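# Move the red box into the empty tray

## Task

Lift the red box out of its tray and set it down flat inside the empty tray. The remaining boxes must stay inside their own tray, with none resting on or hanging over a wall, and that tray must be left undisturbed. The result must hold without the robot supporting anything. At the end, release the box and pull the tool away.

## Robot and tools

ROBOT. There are two UR12e-style arms, left_arm and right_arm. Each ends in a single suction cup, not fingers. Base positions in the scene frame are left_arm (+0.016, +0.548, 0) m and right_arm (-0.036, -0.486, 0) m, each turned only slightly about z. The scene frame has its origin on the table top midway between the arms, with +z up and +x pointing out over the table. left_arm sits on the +y side. The names left and right do not refer to sides of any camera image.

CUP POINT. Each arm's reported end_effector_position is the centre of the cup rim (29 mm across). The cup points along the cup point's own +z axis. From about 7 cm back from the rim, the tool body and wrist camera stick out up to about 8 cm sideways, so leave room near walls and boxes.

THE 14-NUMBER ROW. Both motion tools take rows of 14 values, each in [-1, 1], always for both arms. The first 7 are for left_arm: dx, dy, dz, rx, ry, rz, suction. The last 7 are the same for right_arm. dx..rz are an offset, not a pose. They are measured from the cup point's pose in the most recent result that showed it. Before any such result, and for the second and later calls in one reply, they are measured from where the cup point is when the action begins. They are expressed in the cup point's own axes, not scene axes. Scale: 1.0 equals 0.6 m of travel or 180 degrees of turn. rx, ry, rz form one rotation vector. Within one action every row uses that same reference; rows do not add up. All zeros means return to the reference pose; it is not a pause. Suction is not an offset but a level: 1 asks for full vacuum (about 55 kPa), smaller values ask for that fraction, and 0.05 or less switches it off. Every call sends it, so repeat the current value to keep holding.

TOOLS.
execute_actions: "actions" is a list of at most one item. An empty list only reports the state. {"rows": [...], "steps": n} plays up to 15 rows, one per control step of 1/30 s; n is at most 15 and defaults to 15, and the last row repeats if rows run out. {"steps": n} alone waits up to 300 steps counted from the previous result, including your reply time. "pictures" (true/false) chooses whether images come back. A refused call moves nothing.
move: "target" is one 14-number row as above. Each cup point travels in a straight line to its target; both paths end together, lasting 0.5 to 10 s, and stop short if longer is needed. "speed" is the path top speed in m/s, 0.002 to 0.5 (default 0.25), with turning capped at twice that in rad/s. Actual motion can lag, wander and overshoot the speed, mostly with a nearly straight arm. Paths do not avoid obstacles or the other arm. Optional "stop_force" (13 to 80 N, one value for both arms, not accepted in the first 0.2 s) ends an arm's path when its wrist sensor feels that much extra resistance for 2 steps; that arm backs off 2 steps and holds. Use it with slow speed for approaching surfaces. Omit it when moving away from something being pressed, and do not rely on it if the cup rotates during the move. Arms 1.5 mm and 0.5 degrees from target count as still.
wait: "seconds" from 0 to 10; nothing new is sent.
zoom_image: "camera" is one of cam_head_left, cam_head_right, cam_left_wrist, cam_right_wrist (each 504x504); "region" is [x0, y0, x1, y1] in pixels from the top-left, at most 504 by 504.
read_manual: "section" (only "licences"); returns licence text, no motion.


MOTION LIMITS. Each step, the commanded pose is clipped to within 100 mm and 16 degrees of the measured pose, and commands are smoothed with about 0.17 s delay. Large offsets may need several actions; after an action the arm only continues to its last clipped pose. Position wins over orientation when both cannot be met.

RESULTS. The state line gives, per arm, position (m), quat_wxyz and velocities in the scene frame; printed positions can be a little off at long reach. "Hand target" shows where the controller is currently driving each cup. "pose unreachable" and HELD mean the clearance check altered or blocked commands. The move: line reports the ending per arm: done, off_target, moving, held, fault, or contact (stop_force triggered), plus limits=paced (pose clipped) or limits=held (steps blocked; motion may then jump fast), and distances to target. Wrist force and torque are in the cup point's axes; a press reads as force from the surface toward the arm; offsets up to about 5.5 N, noise up to 3.4 N, saturation near 100 N. suction_measured is the vacuum reached; part_present turns 1 at 0.50 and back to 0 below 0.45.

GRIPPING. Switch suction on and press the rim flat onto a smooth face of the box, fully inside its edges, so no air leaks in; a reading near 0 means no seal. Under vacuum the cup shortens, so the box rides up to about 10 mm closer to the tool. To release, set the box down on its support first, then switch suction off and lift at least 15 mm. If the cup seals onto the table, switch suction off to free it.

AVOID. Arms are stiff: pushing even slightly past a firm contact, or moving fast into it, can cause a fault. Reaching a joint's load limit (306, 306, 139, 50.2, 50.2, 50.2 N m from shoulder pan to wrist 3) or 150 N external force halts that arm for 10 s. Never let the arms collide. Motors warn at 70 °C and brake at 85 °C when holding loads for long. Do not drop, slam or knock anything, and nothing may leave the table. Objects may occasionally get a small external nudge.

Each tool is called after "Call:" as a command line: name --argument value for each argument, lists and objects as JSON in quotes; but a table of rows of numbers goes row by row, as --pt "numbers of a row", without its own name.

## Session

Call:
execute_actions --actions '[]'

Scene clock: 0.00 s of 4800.00 s.
left_arm: end_effector_position=(+0.6398, +0.4647, +0.2268) suction_measured=0.00 part_present=0 end_effector_quat_wxyz=(-0.000, -0.193, +0.981, -0.000) end_effector_velocity=(+0.001, -0.000, +0.000) end_effector_angular_velocity=(-0.000, -0.001, -0.000) | right_arm: end_effector_position=(+0.5934, -0.4690, +0.2279) suction_measured=0.01 part_present=0 end_effector_quat_wxyz=(+0.001, +0.245, +0.970, +0.000) end_effector_velocity=(+0.000, +0.000, +0.000) end_effector_angular_velocity=(+0.000, -0.001, -0.002)
Joint positions: left_arm=[-0.279 -1.555  2.144 -2.159 -1.571  2.339] | right_arm=[-0.279 -1.556  2.143 -2.159 -1.57  -2.9  ]
Joint velocities: left_arm=[-0.     0.001 -0.001 -0.001  0.     0.   ] | right_arm=[ 0.    -0.     0.    -0.001  0.001  0.002]
Joint torques (N m, as the arm reports them, + toward a larger angle): no reading
Motor temperatures (°C, as the motors report them): left_arm=[26 28 27 30 30 32] | right_arm=[25 26 29 37 33 31]
Wrist force (N, on the end effector, along its own x y z axes, offset not removed): no reading
Wrist torque (N m, same axes, about the end effector's origin, offset not removed): no reading
Hand target (left_arm): +0.640, +0.465, +0.227; -0.000, -0.193, +0.981, -0.000
Hand target (right_arm): +0.593, -0.469, +0.228; +0.001, +0.245, +0.970, +0.000

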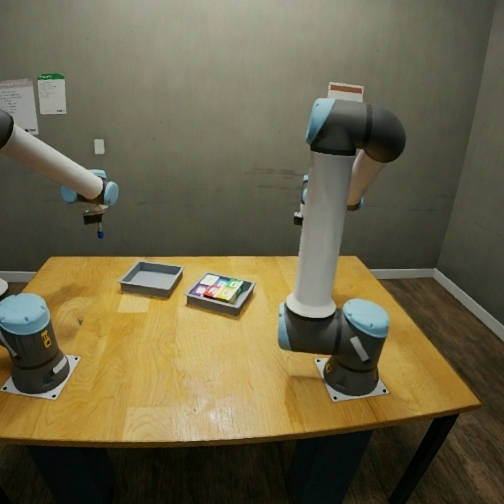

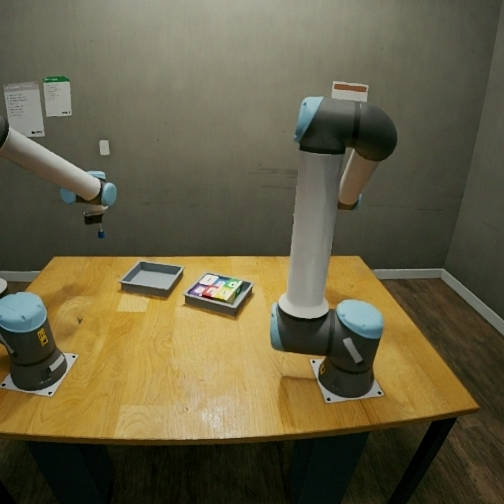

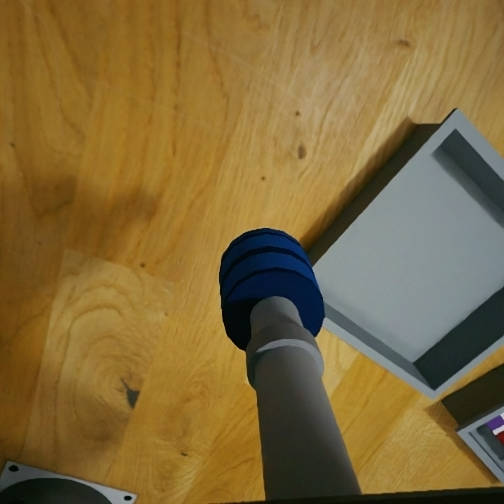

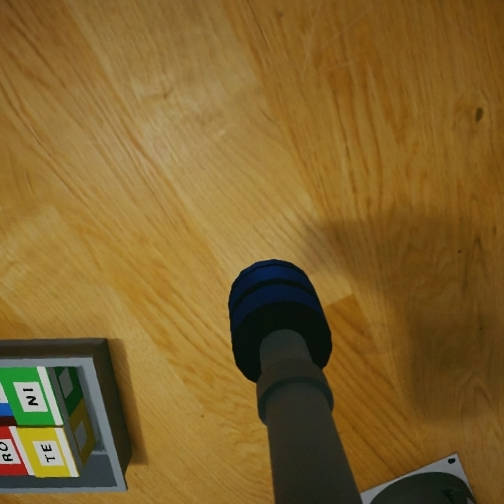

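Call:
move --target '[0,0,0,0,0,0,0,0.154,0.39,0,0,0,0,0]'

Scene clock: 15.67 s of 4800.00 s.
left_arm: end_effector_position=(+0.6398, +0.4647, +0.2268) suction_measured=0.00 part_present=0 end_effector_quat_wxyz=(-0.000, -0.193, +0.981, -0.000) end_effector_velocity=(-0.001, +0.000, -0.001) end_effector_angular_velocity=(+0.001, +0.002, -0.000) | right_arm: end_effector_position=(+0.6235, -0.2193, +0.2279) suction_measured=0.01 part_present=0 end_effector_quat_wxyz=(+0.000, +0.245, +0.970, +0.000) end_effector_velocity=(+0.001, +0.002, -0.000) end_effector_angular_velocity=(-0.001, -0.000, -0.002)
Joint positions: left_arm=[-0.279 -1.555  2.144 -2.159 -1.571  2.339] | right_arm=[ 0.111 -1.424  1.998 -2.145 -1.57  -2.51 ]
Joint velocities: left_arm=[-0.     0.     0.001  0.001 -0.    -0.   ] | right_arm=[ 0.003  0.003 -0.003  0.    -0.001  0.006]
Joint torques (N m, as the arm reports them, + toward a larger angle): left_arm=[  0.92 -42.64 -38.15  -3.62   0.6    0.17] | right_arm=[ 12.38 -46.18 -42.24  -0.07  -3.81   2.91]
Motor temperatures (°C, as the motors report them): left_arm=[26 28 27 30 30 32] | right_arm=[25 26 29 37 33 31]
Wrist force (N, on the end effector, along its own x y z axes, offset not removed): left_arm=[-3.4 -0.5 -0.9] | right_arm=[-0.5 1.4 -0.8]
Wrist torque (N m, same axes, about the end effector's origin, offset not removed): left_arm=[0.10 0.64 -0.23] | right_arm=[0.28 0.04 -0.07]
Hand target (left_arm): +0.640, +0.465, +0.227; -0.000, -0.193, +0.981, -0.000
Hand target (right_arm): +0.624, -0.219, +0.228; +0.000, +0.245, +0.970, +0.000
Off the commanded pose (left_arm): 0.000 m, 0 deg.
Off the commanded pose (right_arm): 0.000 m, 0 deg.
After step 90, 11.00 s passed at rest.
move: done

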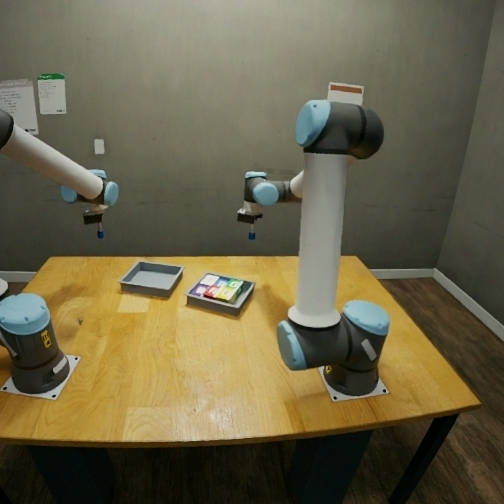

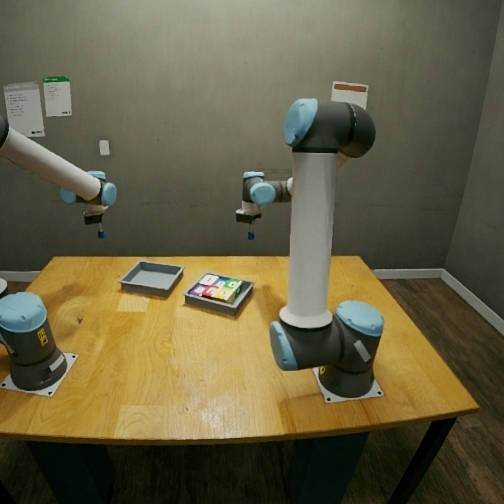

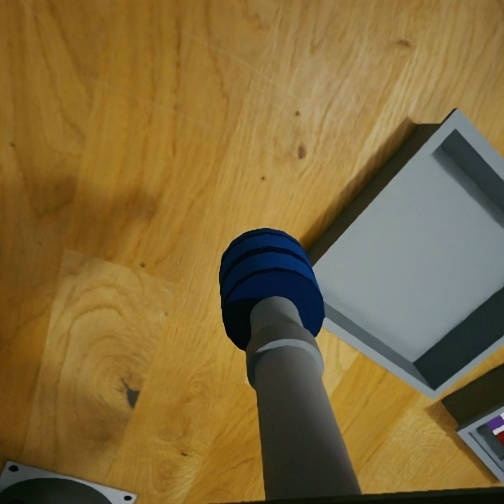

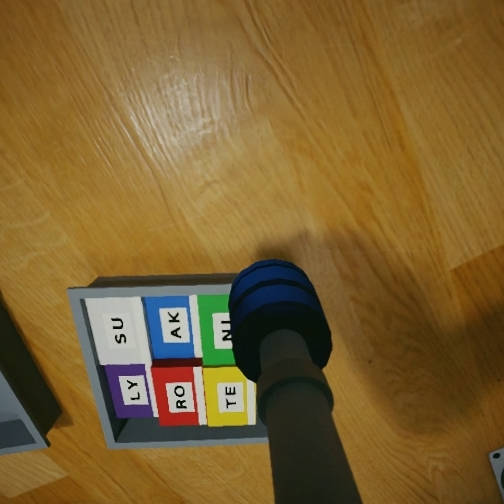

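Call:
move --target '[0,0,0,0,0,0,0,0.387,0.155,0.16,0,0,0,0]'

Scene clock: 29.03 s of 4800.00 s.
left_arm: end_effector_position=(+0.6398, +0.4647, +0.2268) suction_measured=0.00 part_present=0 end_effector_quat_wxyz=(-0.000, -0.193, +0.981, -0.000) end_effector_velocity=(+0.000, -0.000, +0.001) end_effector_angular_velocity=(-0.001, -0.003, +0.000) | right_arm: end_effector_position=(+0.4638, -0.0270, +0.1320) suction_measured=0.01 part_present=0 end_effector_quat_wxyz=(+0.000, +0.245, +0.970, +0.000) end_effector_velocity=(-0.001, +0.002, -0.001) end_effector_angular_velocity=(+0.001, -0.001, +0.000)
Joint positions: left_arm=[-0.279 -1.555  2.144 -2.159 -1.571  2.339] | right_arm=[ 0.458 -1.363  2.136 -2.345 -1.57  -2.163]
Joint velocities: left_arm=[ 0.    -0.001  0.    -0.002 -0.    -0.   ] | right_arm=[ 0.004  0.002 -0.001 -0.003  0.     0.003]
Joint torques (N m, as the arm reports them, + toward a larger angle): left_arm=[  1.65 -40.35 -37.7   -3.55   0.48  -0.14] | right_arm=[ 19.99 -44.75 -38.08  -6.36  -3.06   3.18]
Motor temperatures (°C, as the motors report them): left_arm=[26 28 27 30 30 32] | right_arm=[25 26 29 37 33 31]
Wrist force (N, on the end effector, along its own x y z axes, offset not removed): left_arm=[-1.9 0.5 -2.1] | right_arm=[-0.4 2.6 1.2]
Wrist torque (N m, same axes, about the end effector's origin, offset not removed): left_arm=[0.24 0.48 -0.16] | right_arm=[0.50 0.07 -0.01]
Hand target (left_arm): +0.640, +0.465, +0.227; -0.000, -0.193, +0.981, -0.000
Hand target (right_arm): +0.464, -0.027, +0.132; +0.000, +0.245, +0.970, +0.000
Off the commanded pose (left_arm): 0.000 m, 0 deg.
Off the commanded pose (right_arm): 0.000 m, 0 deg.
After step 90, 8.63 s passed at rest.
move: done

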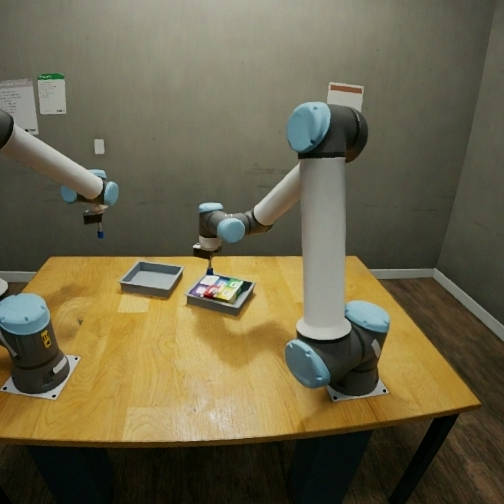

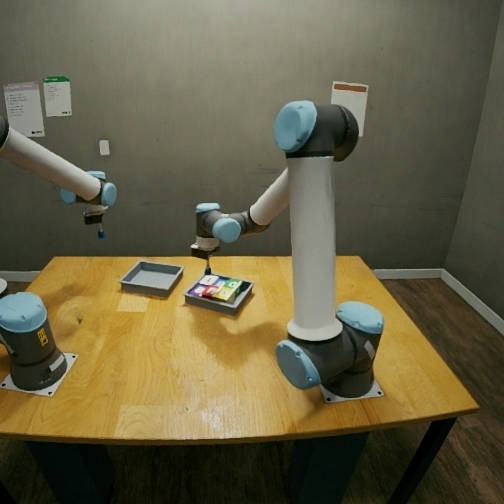

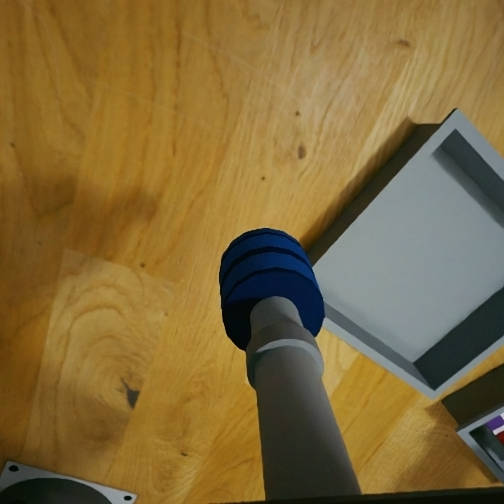

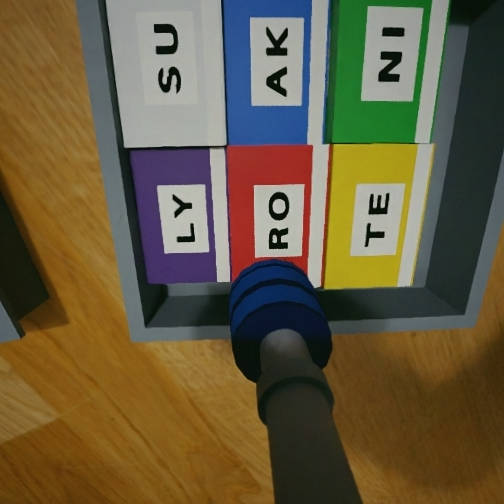

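Call:
move --target '[0,0,0,0,0,0,0,0,-0.007,0.085,0,0,0,0]'

Scene clock: 40.73 s of 4800.00 s.
left_arm: end_effector_position=(+0.6398, +0.4647, +0.2268) suction_measured=0.00 part_present=0 end_effector_quat_wxyz=(-0.000, -0.193, +0.981, -0.000) end_effector_velocity=(-0.000, +0.000, -0.001) end_effector_angular_velocity=(+0.000, +0.001, +0.000) | right_arm: end_effector_position=(+0.4618, -0.0306, +0.0812) suction_measured=0.01 part_present=0 end_effector_quat_wxyz=(+0.000, +0.245, +0.970, +0.000) end_effector_velocity=(+0.001, -0.000, -0.002) end_effector_angular_velocity=(+0.000, -0.001, +0.001)
Joint positions: left_arm=[-0.279 -1.555  2.144 -2.159 -1.571  2.339] | right_arm=[ 0.454 -1.295  2.174 -2.451 -1.57  -2.167]
Joint velocities: left_arm=[ 0.     0.001  0.     0.    -0.    -0.   ] | right_arm=[-0.     0.003  0.001 -0.006 -0.    -0.001]
Joint torques (N m, as the arm reports them, + toward a larger angle): left_arm=[  1.57 -41.3  -36.71  -3.43   0.43   0.09] | right_arm=[-17.82 -44.89 -20.65  -6.8   -0.93  -2.62]
Motor temperatures (°C, as the motors report them): left_arm=[26 28 27 30 30 32] | right_arm=[25 26 29 37 33 31]
Wrist force (N, on the end effector, along its own x y z axes, offset not removed): left_arm=[-2.9 1.7 -3.3] | right_arm=[-2.8 1.6 0.9]
Wrist torque (N m, same axes, about the end effector's origin, offset not removed): left_arm=[0.44 0.59 -0.09] | right_arm=[0.32 0.39 -0.07]
Hand target (left_arm): +0.640, +0.465, +0.227; -0.000, -0.193, +0.981, -0.000
Hand target (right_arm): +0.462, -0.031, +0.081; +0.000, +0.245, +0.970, +0.000
Off the commanded pose (left_arm): 0.000 m, 0 deg.
Off the commanded pose (right_arm): 0.000 m, 0 deg.
After step 90, 7.73 s passed at rest.
move: done

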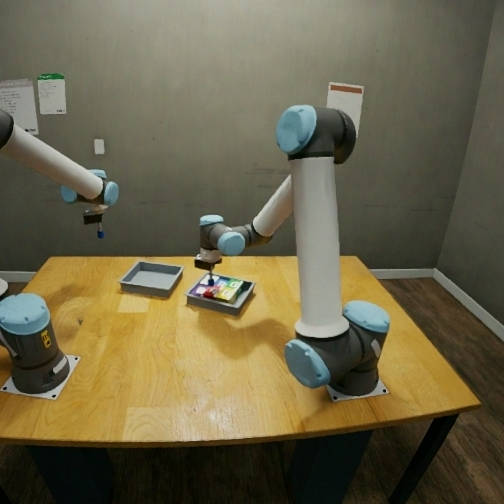

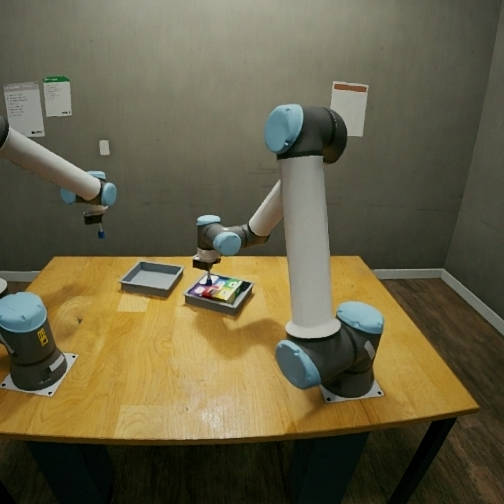

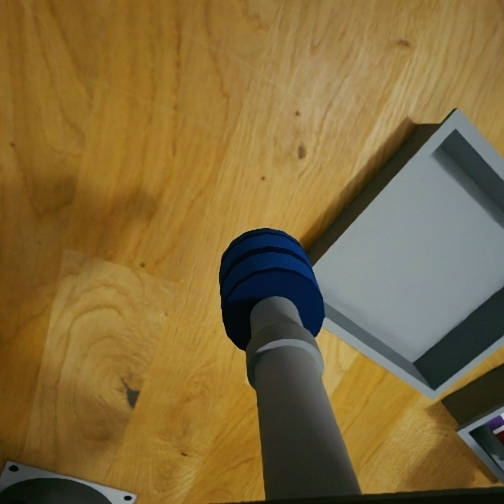

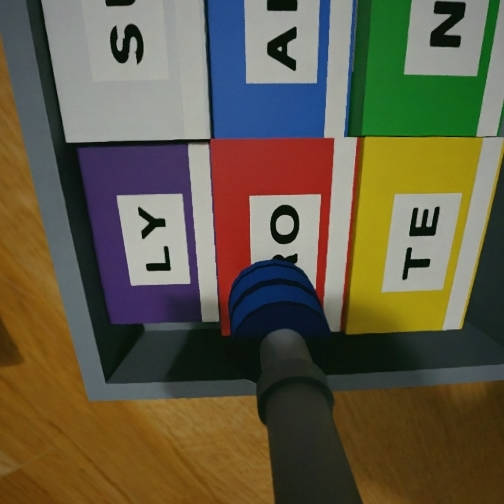

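Call:
move --target '[0,0,0,0,0,0,0,0,0,0.1,0,0,0,1]' --speed 0.015 --stop_force 13

Call:
move --target '[0,0,0,0,0,0,0,0,0,-0.16,0,0,0,1]' --speed 0.08

Scene clock: 62.10 s of 4800.00 s.
left_arm: end_effector_position=(+0.6398, +0.4647, +0.2268) suction_measured=0.00 part_present=0 end_effector_quat_wxyz=(-0.000, -0.193, +0.981, -0.000) end_effector_velocity=(+0.001, -0.000, +0.001) end_effector_angular_velocity=(-0.001, -0.003, +0.000) | right_arm: end_effector_position=(+0.4618, -0.0307, +0.0393) suction_measured=0.73 part_present=1 end_effector_quat_wxyz=(+0.000, +0.245, +0.970, +0.001) end_effector_velocity=(-0.002, -0.001, +0.003) end_effector_angular_velocity=(-0.003, +0.006, +0.001)
Joint positions: left_arm=[-0.279 -1.555  2.144 -2.159 -1.571  2.339] | right_arm=[ 0.454 -1.228  2.193 -2.536 -1.57  -2.167]
Joint velocities: left_arm=[ 0.     0.001 -0.002 -0.002  0.     0.   ] | right_arm=[ 0.    -0.007 -0.001  0.015  0.    -0.001]
Joint torques (N m, as the arm reports them, + toward a larger angle): left_arm=[  0.34 -42.15 -38.14  -3.43   0.33  -0.01] | right_arm=[-14.11 -38.97 -20.45   1.89  -1.62  -1.8 ]
Motor temperatures (°C, as the motors report them): left_arm=[26 28 27 30 30 32] | right_arm=[25 26 29 37 33 31]
Wrist force (N, on the end effector, along its own x y z axes, offset not removed): left_arm=[-2.3 -1.6 -0.7] | right_arm=[4.3 -5.3 -42.7]
Wrist torque (N m, same axes, about the end effector's origin, offset not removed): left_arm=[-0.04 0.54 -0.13] | right_arm=[0.09 0.22 -0.03]
Hand target (left_arm): +0.640, +0.465, +0.227; -0.000, -0.193, +0.981, -0.000
Hand target (right_arm): +0.462, -0.031, +0.040; +0.000, +0.245, +0.970, +0.000
Off the commanded pose (left_arm): 0.000 m, 0 deg.
Off the commanded pose (right_arm): 0.018 m, 0 deg.
After step 90, 15.20 s passed at rest.
move: contact (right_arm)

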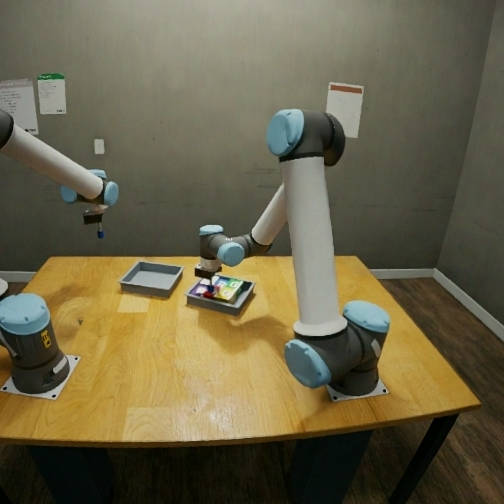

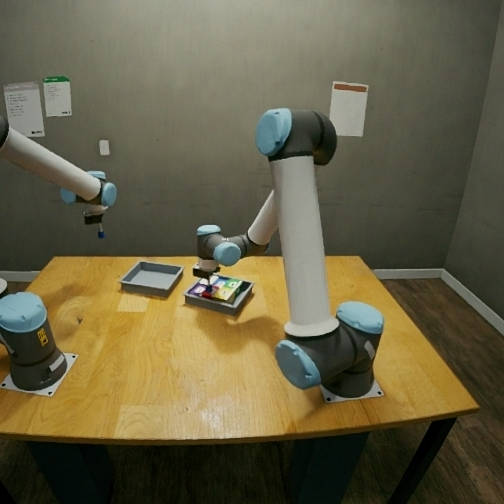

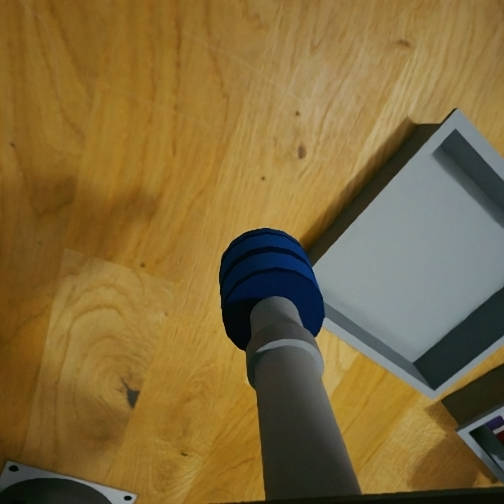

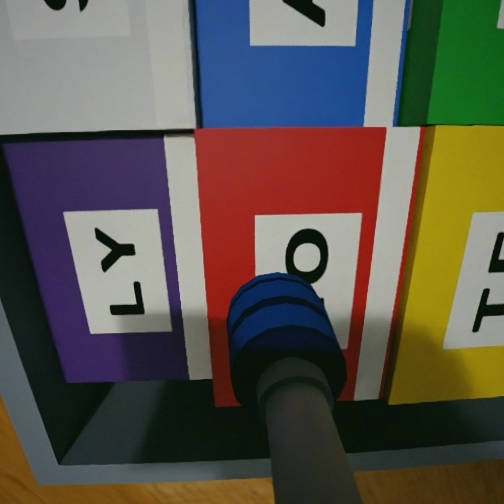

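Scene clock: 63.77 s of 4800.00 s.
left_arm: end_effector_position=(+0.6398, +0.4647, +0.2268) suction_measured=0.00 part_present=0 end_effector_quat_wxyz=(-0.000, -0.193, +0.981, -0.000) end_effector_velocity=(+0.000, -0.000, +0.001) end_effector_angular_velocity=(-0.001, -0.001, -0.000) | right_arm: end_effector_position=(+0.4617, -0.0307, +0.1351) suction_measured=0.76 part_present=1 end_effector_quat_wxyz=(+0.000, +0.245, +0.970, +0.001) end_effector_velocity=(+0.000, -0.001, +0.002) end_effector_angular_velocity=(-0.001, +0.001, -0.001)
Joint positions: left_arm=[-0.279 -1.555  2.144 -2.159 -1.571  2.339] | right_arm=[ 0.454 -1.373  2.141 -2.341 -1.57  -2.167]
Joint velocities: left_arm=[ 0.    -0.001 -0.001  0.    -0.     0.   ] | right_arm=[-0.001 -0.003 -0.002  0.006 -0.001  0.   ]
Joint torques (N m, as the arm reports them, + toward a larger angle): left_arm=[  0.7  -40.67 -37.48  -3.56   0.62  -0.05] | right_arm=[ 10.29 -62.31 -36.55   0.47  -1.2    0.53]
Motor temperatures (°C, as the motors report them): left_arm=[26 28 27 30 30 32] | right_arm=[25 26 29 37 33 31]
Wrist force (N, on the end effector, along its own x y z axes, offset not removed): left_arm=[-4.7 0.1 0.6] | right_arm=[-2.3 2.2 0.4]
Wrist torque (N m, same axes, about the end effector's origin, offset not removed): left_arm=[0.16 0.81 -0.23] | right_arm=[0.37 0.36 -0.05]
Hand target (left_arm): +0.640, +0.465, +0.227; -0.000, -0.193, +0.981, -0.000
Hand target (right_arm): +0.462, -0.031, +0.135; +0.000, +0.245, +0.970, +0.001
Off the commanded pose (left_arm): 0.000 m, 0 deg.
Off the commanded pose (right_arm): 0.000 m, 0 deg.
move: done

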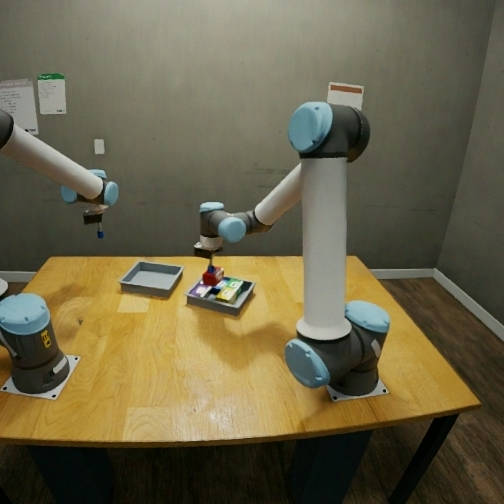

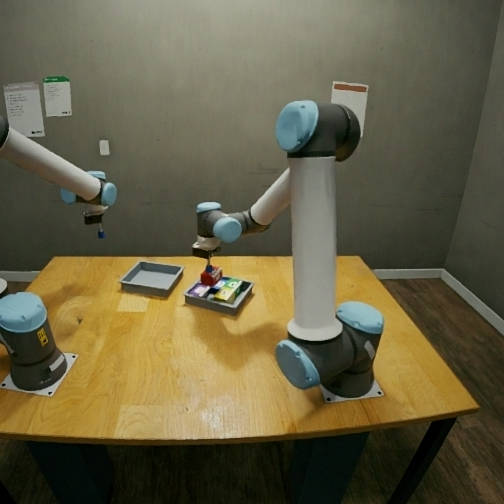

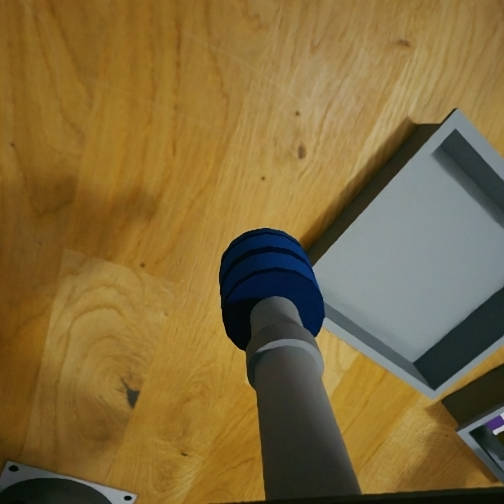

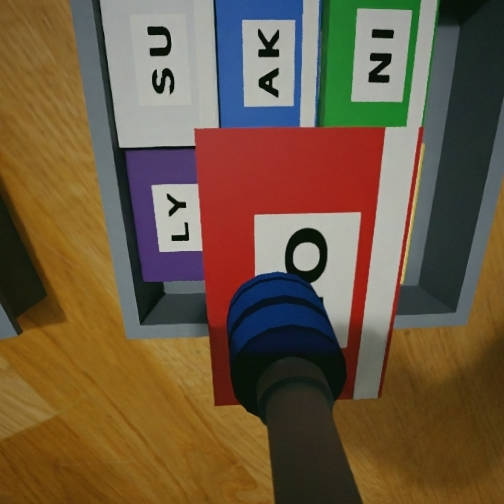

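Call:
move --target '[0.18,0.44,0,0,0,0,0,0,0,-0.06,0,0,0,1]'

Call:
move --target '[0,0,0,0,0,0,0,-0.025,0.545,0,0,0,0,1]' --speed 0.2

Scene clock: 79.33 s of 4800.00 s.
left_arm: end_effector_position=(+0.4396, +0.6677, +0.2271) suction_measured=0.00 part_present=0 end_effector_quat_wxyz=(-0.000, -0.193, +0.981, -0.000) end_effector_velocity=(-0.002, +0.002, -0.000) end_effector_angular_velocity=(-0.000, +0.000, -0.000) | right_arm: end_effector_position=(+0.4617, -0.0307, +0.1711) suction_measured=0.76 part_present=1 end_effector_quat_wxyz=(+0.000, +0.245, +0.970, +0.001) end_effector_velocity=(-0.000, +0.000, +0.000) end_effector_angular_velocity=(-0.000, -0.001, +0.002)
Joint positions: left_arm=[ 0.002 -1.929  2.437 -2.079 -1.571  2.62 ] | right_arm=[ 0.454 -1.419  2.115 -2.268 -1.57  -2.167]
Joint velocities: left_arm=[ 0.004 -0.004  0.002  0.002 -0.     0.004] | right_arm=[ 0.    -0.    -0.     0.    -0.001 -0.001]
Joint torques (N m, as the arm reports them, + toward a larger angle): left_arm=[ 16.46 -30.65 -30.47  -1.82  -1.51   2.51] | right_arm=[ 14.35 -59.39 -41.46  -0.53  -1.61   2.69]
Motor temperatures (°C, as the motors report them): left_arm=[26 28 27 30 30 32] | right_arm=[25 26 29 37 33 31]
Wrist force (N, on the end effector, along its own x y z axes, offset not removed): left_arm=[-2.7 0.3 0.6] | right_arm=[-1.8 1.1 1.6]
Wrist torque (N m, same axes, about the end effector's origin, offset not removed): left_arm=[0.24 0.55 -0.26] | right_arm=[0.31 0.27 -0.06]
Hand target (left_arm): +0.439, +0.668, +0.227; -0.000, -0.193, +0.981, -0.000
Hand target (right_arm): +0.462, -0.031, +0.171; +0.000, +0.245, +0.970, +0.001
Off the commanded pose (left_arm): 0.000 m, 0 deg.
Off the commanded pose (right_arm): 0.000 m, 0 deg.
After step 90, 10.73 s passed at rest.
move: done

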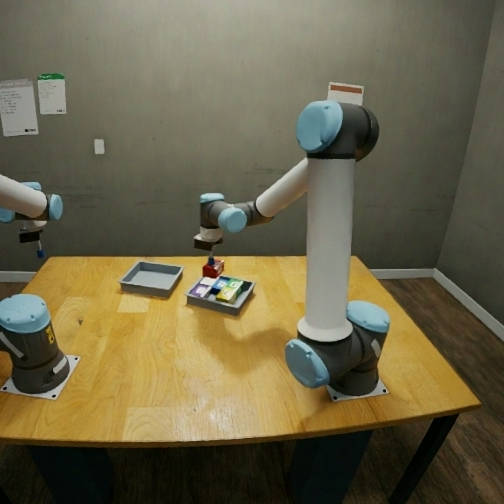

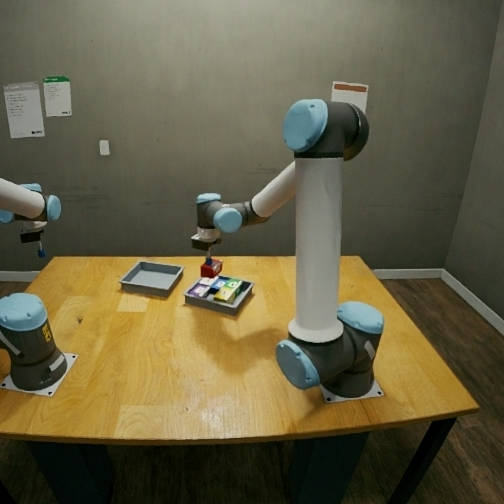

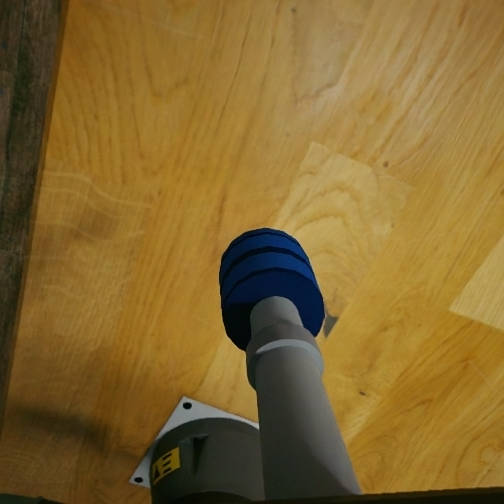

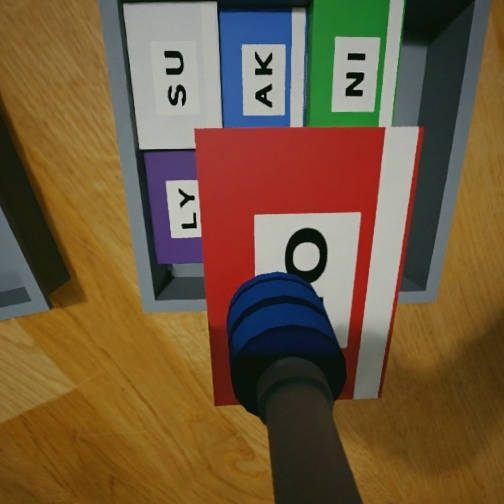

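Scene clock: 81.60 s of 4800.00 s.
left_arm: end_effector_position=(+0.4396, +0.6677, +0.2271) suction_measured=0.00 part_present=0 end_effector_quat_wxyz=(-0.000, -0.193, +0.981, -0.000) end_effector_velocity=(+0.000, +0.000, -0.000) end_effector_angular_velocity=(+0.000, -0.000, +0.000) | right_arm: end_effector_position=(+0.6304, +0.2494, +0.1712) suction_measured=0.76 part_present=1 end_effector_quat_wxyz=(+0.000, +0.245, +0.970, +0.001) end_effector_velocity=(+0.002, +0.002, +0.000) end_effector_angular_velocity=(-0.001, -0.000, +0.000)
Joint positions: left_arm=[ 0.002 -1.929  2.437 -2.079 -1.571  2.62 ] | right_arm=[ 0.633 -0.963  1.443 -2.052 -1.57  -1.988]
Joint velocities: left_arm=[ 0.  0. -0. -0.  0. -0.] | right_arm=[ 0.001  0.004 -0.007  0.004 -0.001  0.001]
Joint torques (N m, as the arm reports them, + toward a larger angle): left_arm=[-15.47   5.04 -44.53  -5.66   2.21  -2.94] | right_arm=[ 20.59 -77.52 -45.13  -0.9   -3.05   3.41]
Motor temperatures (°C, as the motors report them): left_arm=[26 28 27 30 30 32] | right_arm=[25 26 29 37 33 31]
Wrist force (N, on the end effector, along its own x y z axes, offset not removed): left_arm=[-1.7 2.6 0.6] | right_arm=[-3.1 -0.4 0.3]
Wrist torque (N m, same axes, about the end effector's origin, offset not removed): left_arm=[0.43 0.44 -0.22] | right_arm=[0.09 0.43 -0.01]
Hand target (left_arm): +0.440, +0.668, +0.227; -0.000, -0.193, +0.981, -0.000
Hand target (right_arm): +0.631, +0.250, +0.171; +0.000, +0.245, +0.970, +0.001
Off the commanded pose (left_arm): 0.000 m, 0 deg.
Off the commanded pose (right_arm): 0.001 m, 0 deg.
move: done

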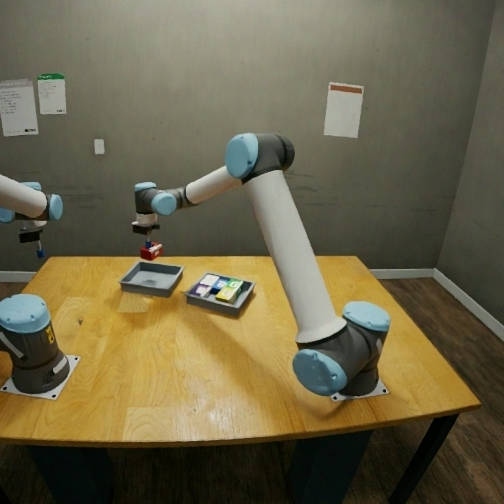

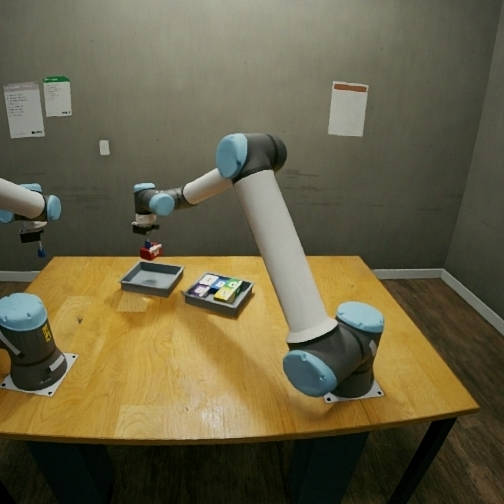

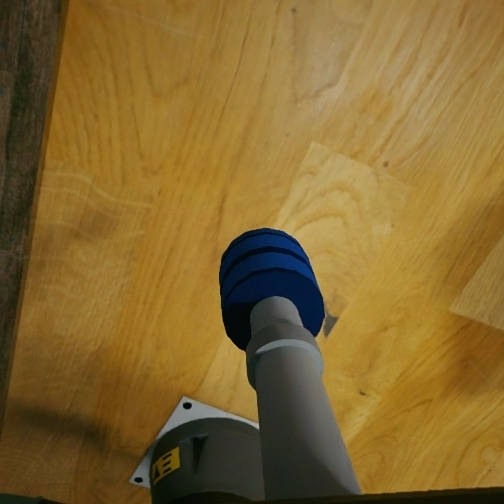

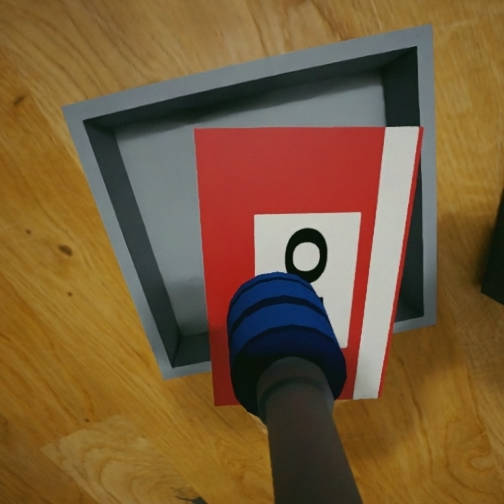

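Call:
move --target '[0,0,0,0,0,0,0,0,0,0.17,0,0,0,1]' --speed 0.08

Call:
move --target '[0,0,0,0,0,0,0,0,0,0.06,0,0,0,1]' --speed 0.01 --stop_force 13

Scene clock: 91.97 s of 4800.00 s.
left_arm: end_effector_position=(+0.4396, +0.6677, +0.2271) suction_measured=0.00 part_present=0 end_effector_quat_wxyz=(-0.000, -0.193, +0.981, -0.000) end_effector_velocity=(+0.001, -0.000, +0.001) end_effector_angular_velocity=(-0.000, -0.003, -0.000) | right_arm: end_effector_position=(+0.6304, +0.2495, +0.0694) suction_measured=0.76 part_present=1 end_effector_quat_wxyz=(+0.000, +0.245, +0.970, +0.001) end_effector_velocity=(+0.000, +0.000, -0.002) end_effector_angular_velocity=(-0.000, -0.001, +0.001)
Joint positions: left_arm=[ 0.002 -1.929  2.437 -2.079 -1.571  2.62 ] | right_arm=[ 0.633 -0.876  1.498 -2.194 -1.57  -1.988]
Joint velocities: left_arm=[-0.    -0.    -0.001 -0.001  0.     0.   ] | right_arm=[ 0.     0.002  0.001 -0.003 -0.001 -0.001]
Joint torques (N m, as the arm reports them, + toward a larger angle): left_arm=[-16.15   4.98 -41.02  -5.46   0.52  -2.69] | right_arm=[-15.63 -87.6  -27.79  -6.19  -1.39  -2.24]
Motor temperatures (°C, as the motors report them): left_arm=[26 28 27 30 30 32] | right_arm=[25 26 29 37 33 31]
Wrist force (N, on the end effector, along its own x y z axes, offset not removed): left_arm=[-3.5 -1.1 0.3] | right_arm=[-3.1 3.3 1.6]
Wrist torque (N m, same axes, about the end effector's origin, offset not removed): left_arm=[0.01 0.57 -0.35] | right_arm=[0.53 0.49 -0.07]
Hand target (left_arm): +0.440, +0.668, +0.227; -0.000, -0.193, +0.981, -0.000
Hand target (right_arm): +0.630, +0.249, +0.069; +0.000, +0.245, +0.970, +0.001
Off the commanded pose (left_arm): 0.000 m, 0 deg.
Off the commanded pose (right_arm): 0.000 m, 0 deg.
After step 90, 5.60 s passed at rest.
move: done

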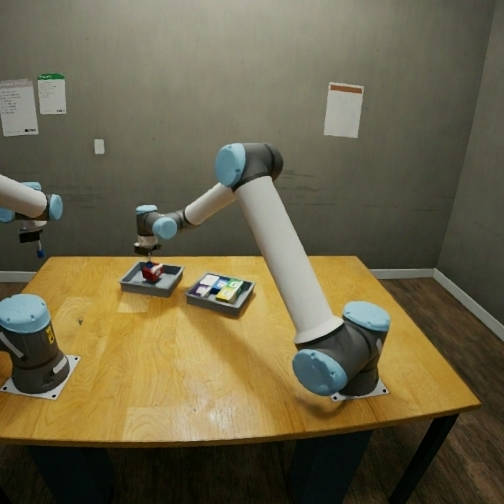

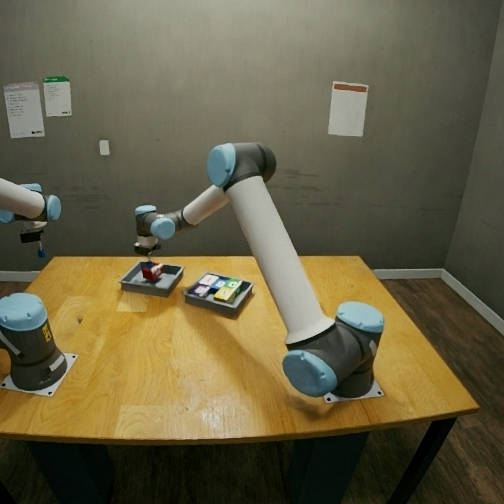

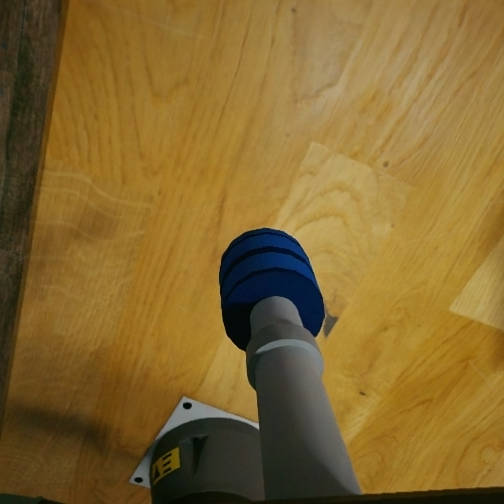

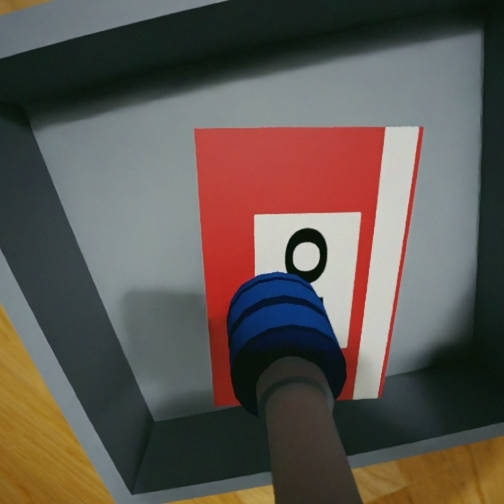

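Scene clock: 95.30 s of 4800.00 s.
left_arm: end_effector_position=(+0.4396, +0.6677, +0.2271) suction_measured=0.00 part_present=0 end_effector_quat_wxyz=(-0.000, -0.193, +0.981, -0.000) end_effector_velocity=(+0.001, -0.000, +0.001) end_effector_angular_velocity=(-0.001, -0.003, +0.000) | right_arm: end_effector_position=(+0.6304, +0.2495, +0.0402) suction_measured=0.76 part_present=1 end_effector_quat_wxyz=(+0.000, +0.245, +0.970, +0.001) end_effector_velocity=(-0.001, -0.001, +0.001) end_effector_angular_velocity=(-0.002, +0.005, +0.000)
Joint positions: left_arm=[ 0.002 -1.929  2.437 -2.079 -1.571  2.62 ] | right_arm=[ 0.633 -0.847  1.508 -2.233 -1.57  -1.988]
Joint velocities: left_arm=[-0.    -0.001 -0.001 -0.002 -0.    -0.   ] | right_arm=[-0.    -0.002  0.     0.007  0.001 -0.   ]
Joint torques (N m, as the arm reports them, + toward a larger angle): left_arm=[-15.88   2.68 -40.61  -5.22   0.59  -3.17] | right_arm=[-17.43 -83.56 -23.94   1.64  -1.35  -1.99]
Motor temperatures (°C, as the motors report them): left_arm=[26 28 27 30 30 32] | right_arm=[25 26 29 37 33 31]
Wrist force (N, on the end effector, along its own x y z axes, offset not removed): left_arm=[-2.9 1.1 1.4] | right_arm=[0.4 -2.9 -24.8]
Wrist torque (N m, same axes, about the end effector's origin, offset not removed): left_arm=[0.31 0.55 -0.23] | right_arm=[0.36 0.43 0.04]
Hand target (left_arm): +0.440, +0.668, +0.227; -0.000, -0.193, +0.981, -0.000
Hand target (right_arm): +0.630, +0.249, +0.041; +0.000, +0.245, +0.970, +0.001
Off the commanded pose (left_arm): 0.000 m, 0 deg.
Off the commanded pose (right_arm): 0.007 m, 0 deg.
move: contact (right_arm)

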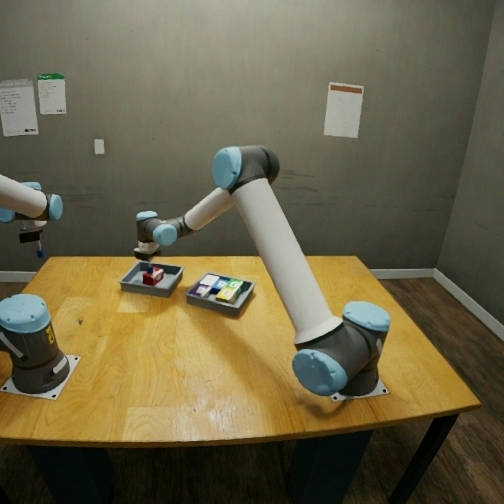

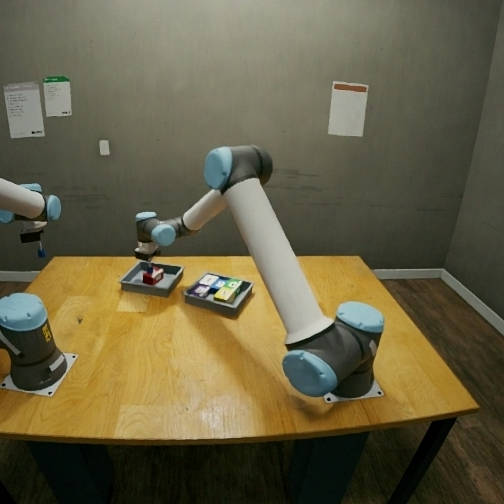

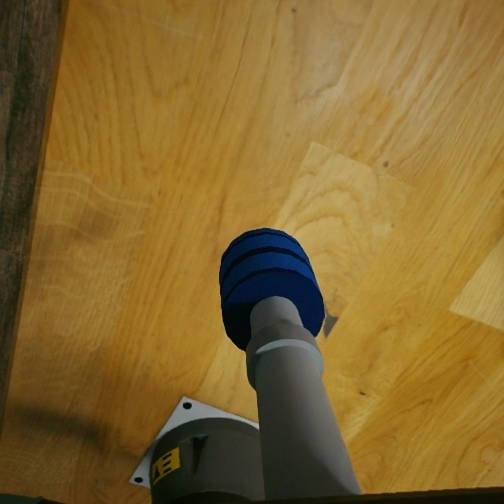

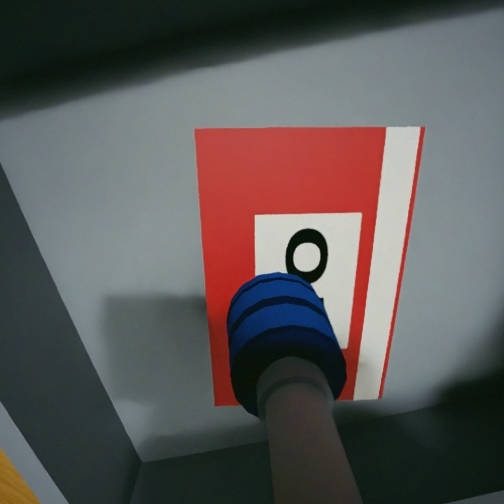

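Call:
execute_actions --actions '[{"rows":[[0,0,0,0,0,0,0,0,0,0,0,0,0,0]],"steps":15}]' --pictures false

Call:
move --target '[0,0,0,0,0,0,0,0,0,-0.25,0,0,0,0]' --speed 0.15

Scene clock: 101.83 s of 4800.00 s.
left_arm: end_effector_position=(+0.4396, +0.6677, +0.2271) suction_measured=0.00 part_present=0 end_effector_quat_wxyz=(-0.000, -0.193, +0.981, -0.000) end_effector_velocity=(+0.001, +0.000, +0.001) end_effector_angular_velocity=(+0.000, -0.001, +0.000) | right_arm: end_effector_position=(+0.6305, +0.2495, +0.0404) suction_measured=0.01 part_present=0 end_effector_quat_wxyz=(+0.000, +0.245, +0.970, +0.001) end_effector_velocity=(-0.001, +0.000, -0.000) end_effector_angular_velocity=(-0.000, +0.000, -0.000)
Joint positions: left_arm=[ 0.002 -1.929  2.437 -2.079 -1.571  2.62 ] | right_arm=[ 0.633 -0.847  1.508 -2.233 -1.57  -1.988]
Joint velocities: left_arm=[ 0.     0.    -0.002  0.001  0.    -0.   ] | right_arm=[ 0.001  0.     0.    -0.    -0.     0.001]
Joint torques (N m, as the arm reports them, + toward a larger angle): left_arm=[-16.65   4.48 -40.85  -5.55   0.62  -3.  ] | right_arm=[-15.76 -61.66 -14.2   -4.63  -1.53  -2.48]
Motor temperatures (°C, as the motors report them): left_arm=[26 28 27 30 30 32] | right_arm=[25 26 29 37 33 31]
Wrist force (N, on the end effector, along its own x y z axes, offset not removed): left_arm=[-1.4 0.4 0.0] | right_arm=[0.4 -0.7 -23.1]
Wrist torque (N m, same axes, about the end effector's origin, offset not removed): left_arm=[0.19 0.36 -0.19] | right_arm=[0.41 0.16 -0.03]
Hand target (left_arm): +0.440, +0.668, +0.227; -0.000, -0.193, +0.981, -0.000
Hand target (right_arm): +0.630, +0.250, +0.040; +0.000, +0.245, +0.970, +0.001
Off the commanded pose (left_arm): 0.000 m, 0 deg.
Off the commanded pose (right_arm): 0.000 m, 0 deg.
Steps of this call (steps 1 to 90: nothing new was sent; then 3.03 s passed at rest; steps 91 to 105: all 15 steps of this action). Readings (end_effector_position | what the end effector reports):
91: left_arm (+0.4396, +0.6677, +0.2271) | right_arm (+0.6304, +0.2495, +0.0406) | left_arm suction_measured=0.00 part_present=0 | right_arm suction_measured=0.01 part_present=0
92: left_arm (+0.4396, +0.6677, +0.2271) | right_arm (+0.6304, +0.2495, +0.0406) | left_arm suction_measured=0.00 part_present=0 | right_arm suction_measured=0.01 part_present=0
94: left_arm (+0.4396, +0.6677, +0.2271) | right_arm (+0.6305, +0.2495, +0.0407) | left_arm suction_measured=0.00 part_present=0 | right_arm suction_measured=0.01 part_present=0
98: left_arm (+0.4396, +0.6677, +0.2271) | right_arm (+0.6305, +0.2496, +0.0406) | left_arm suction_measured=0.00 part_present=0 | right_arm suction_measured=0.01 part_present=0
105: the state above

Scene clock: 103.63 s of 4800.00 s.
left_arm: end_effector_position=(+0.4396, +0.6677, +0.2271) suction_measured=0.00 part_present=0 end_effector_quat_wxyz=(-0.000, -0.193, +0.981, -0.000) end_effector_velocity=(-0.000, +0.000, +0.000) end_effector_angular_velocity=(+0.000, +0.000, -0.000) | right_arm: end_effector_position=(+0.6303, +0.2494, +0.1901) suction_measured=0.01 part_present=0 end_effector_quat_wxyz=(+0.000, +0.245, +0.970, +0.001) end_effector_velocity=(+0.001, -0.000, +0.002) end_effector_angular_velocity=(+0.000, -0.001, -0.001)
Joint positions: left_arm=[ 0.002 -1.929  2.437 -2.079 -1.571  2.62 ] | right_arm=[ 0.633 -0.978  1.43  -2.025 -1.57  -1.988]
Joint velocities: left_arm=[-0.    -0.001 -0.     0.002  0.     0.   ] | right_arm=[-0.    -0.001 -0.002  0.002 -0.     0.001]
Joint torques (N m, as the arm reports them, + toward a larger angle): left_arm=[-15.42   2.19 -40.7   -5.3    0.77  -2.79] | right_arm=[  14.14 -102.45  -46.6    -0.57    0.78    1.46]
Motor temperatures (°C, as the motors report them): left_arm=[26 28 27 30 30 32] | right_arm=[25 26 29 37 33 31]
Wrist force (N, on the end effector, along its own x y z axes, offset not removed): left_arm=[-1.2 1.5 -0.6] | right_arm=[-3.5 2.3 2.0]
Wrist torque (N m, same axes, about the end effector's origin, offset not removed): left_arm=[0.35 0.32 -0.16] | right_arm=[0.47 0.54 -0.04]
Hand target (left_arm): +0.440, +0.668, +0.227; -0.000, -0.193, +0.981, -0.000
Hand target (right_arm): +0.630, +0.249, +0.190; +0.000, +0.245, +0.970, +0.001
Off the commanded pose (left_arm): 0.000 m, 0 deg.
Off the commanded pose (right_arm): 0.000 m, 0 deg.
move: done

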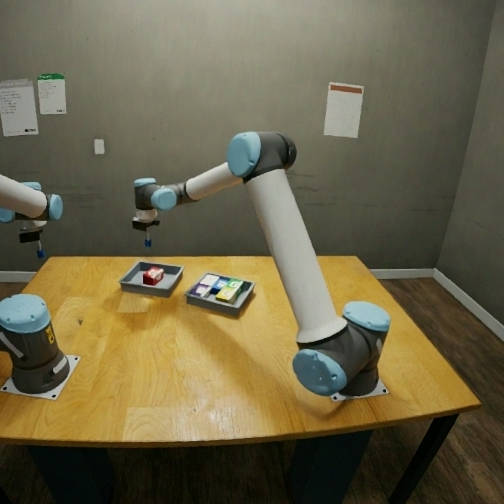

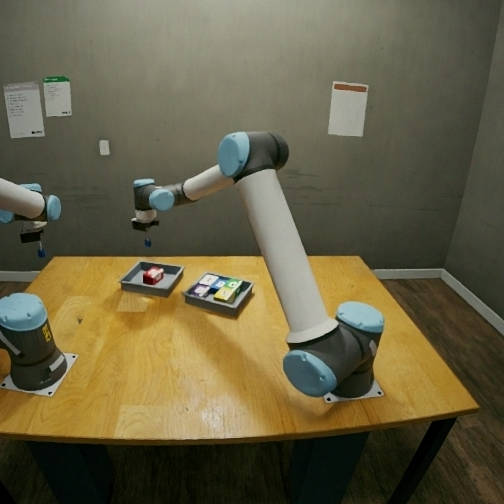

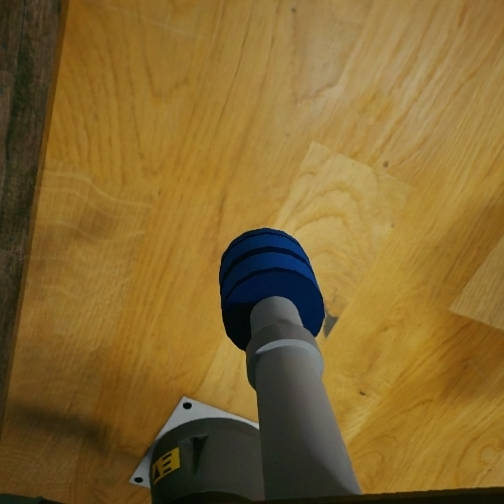

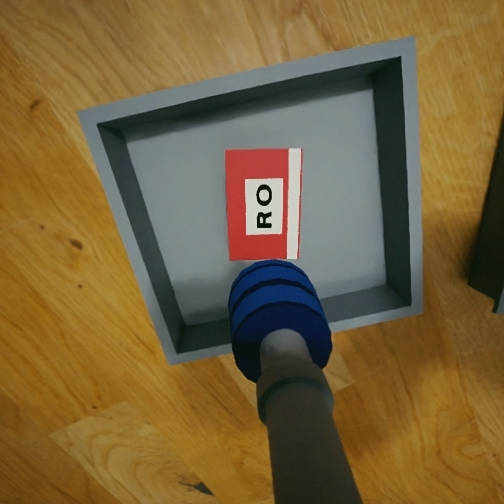

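Call:
finished_scene --scene 1

The scene is finished: the task was done.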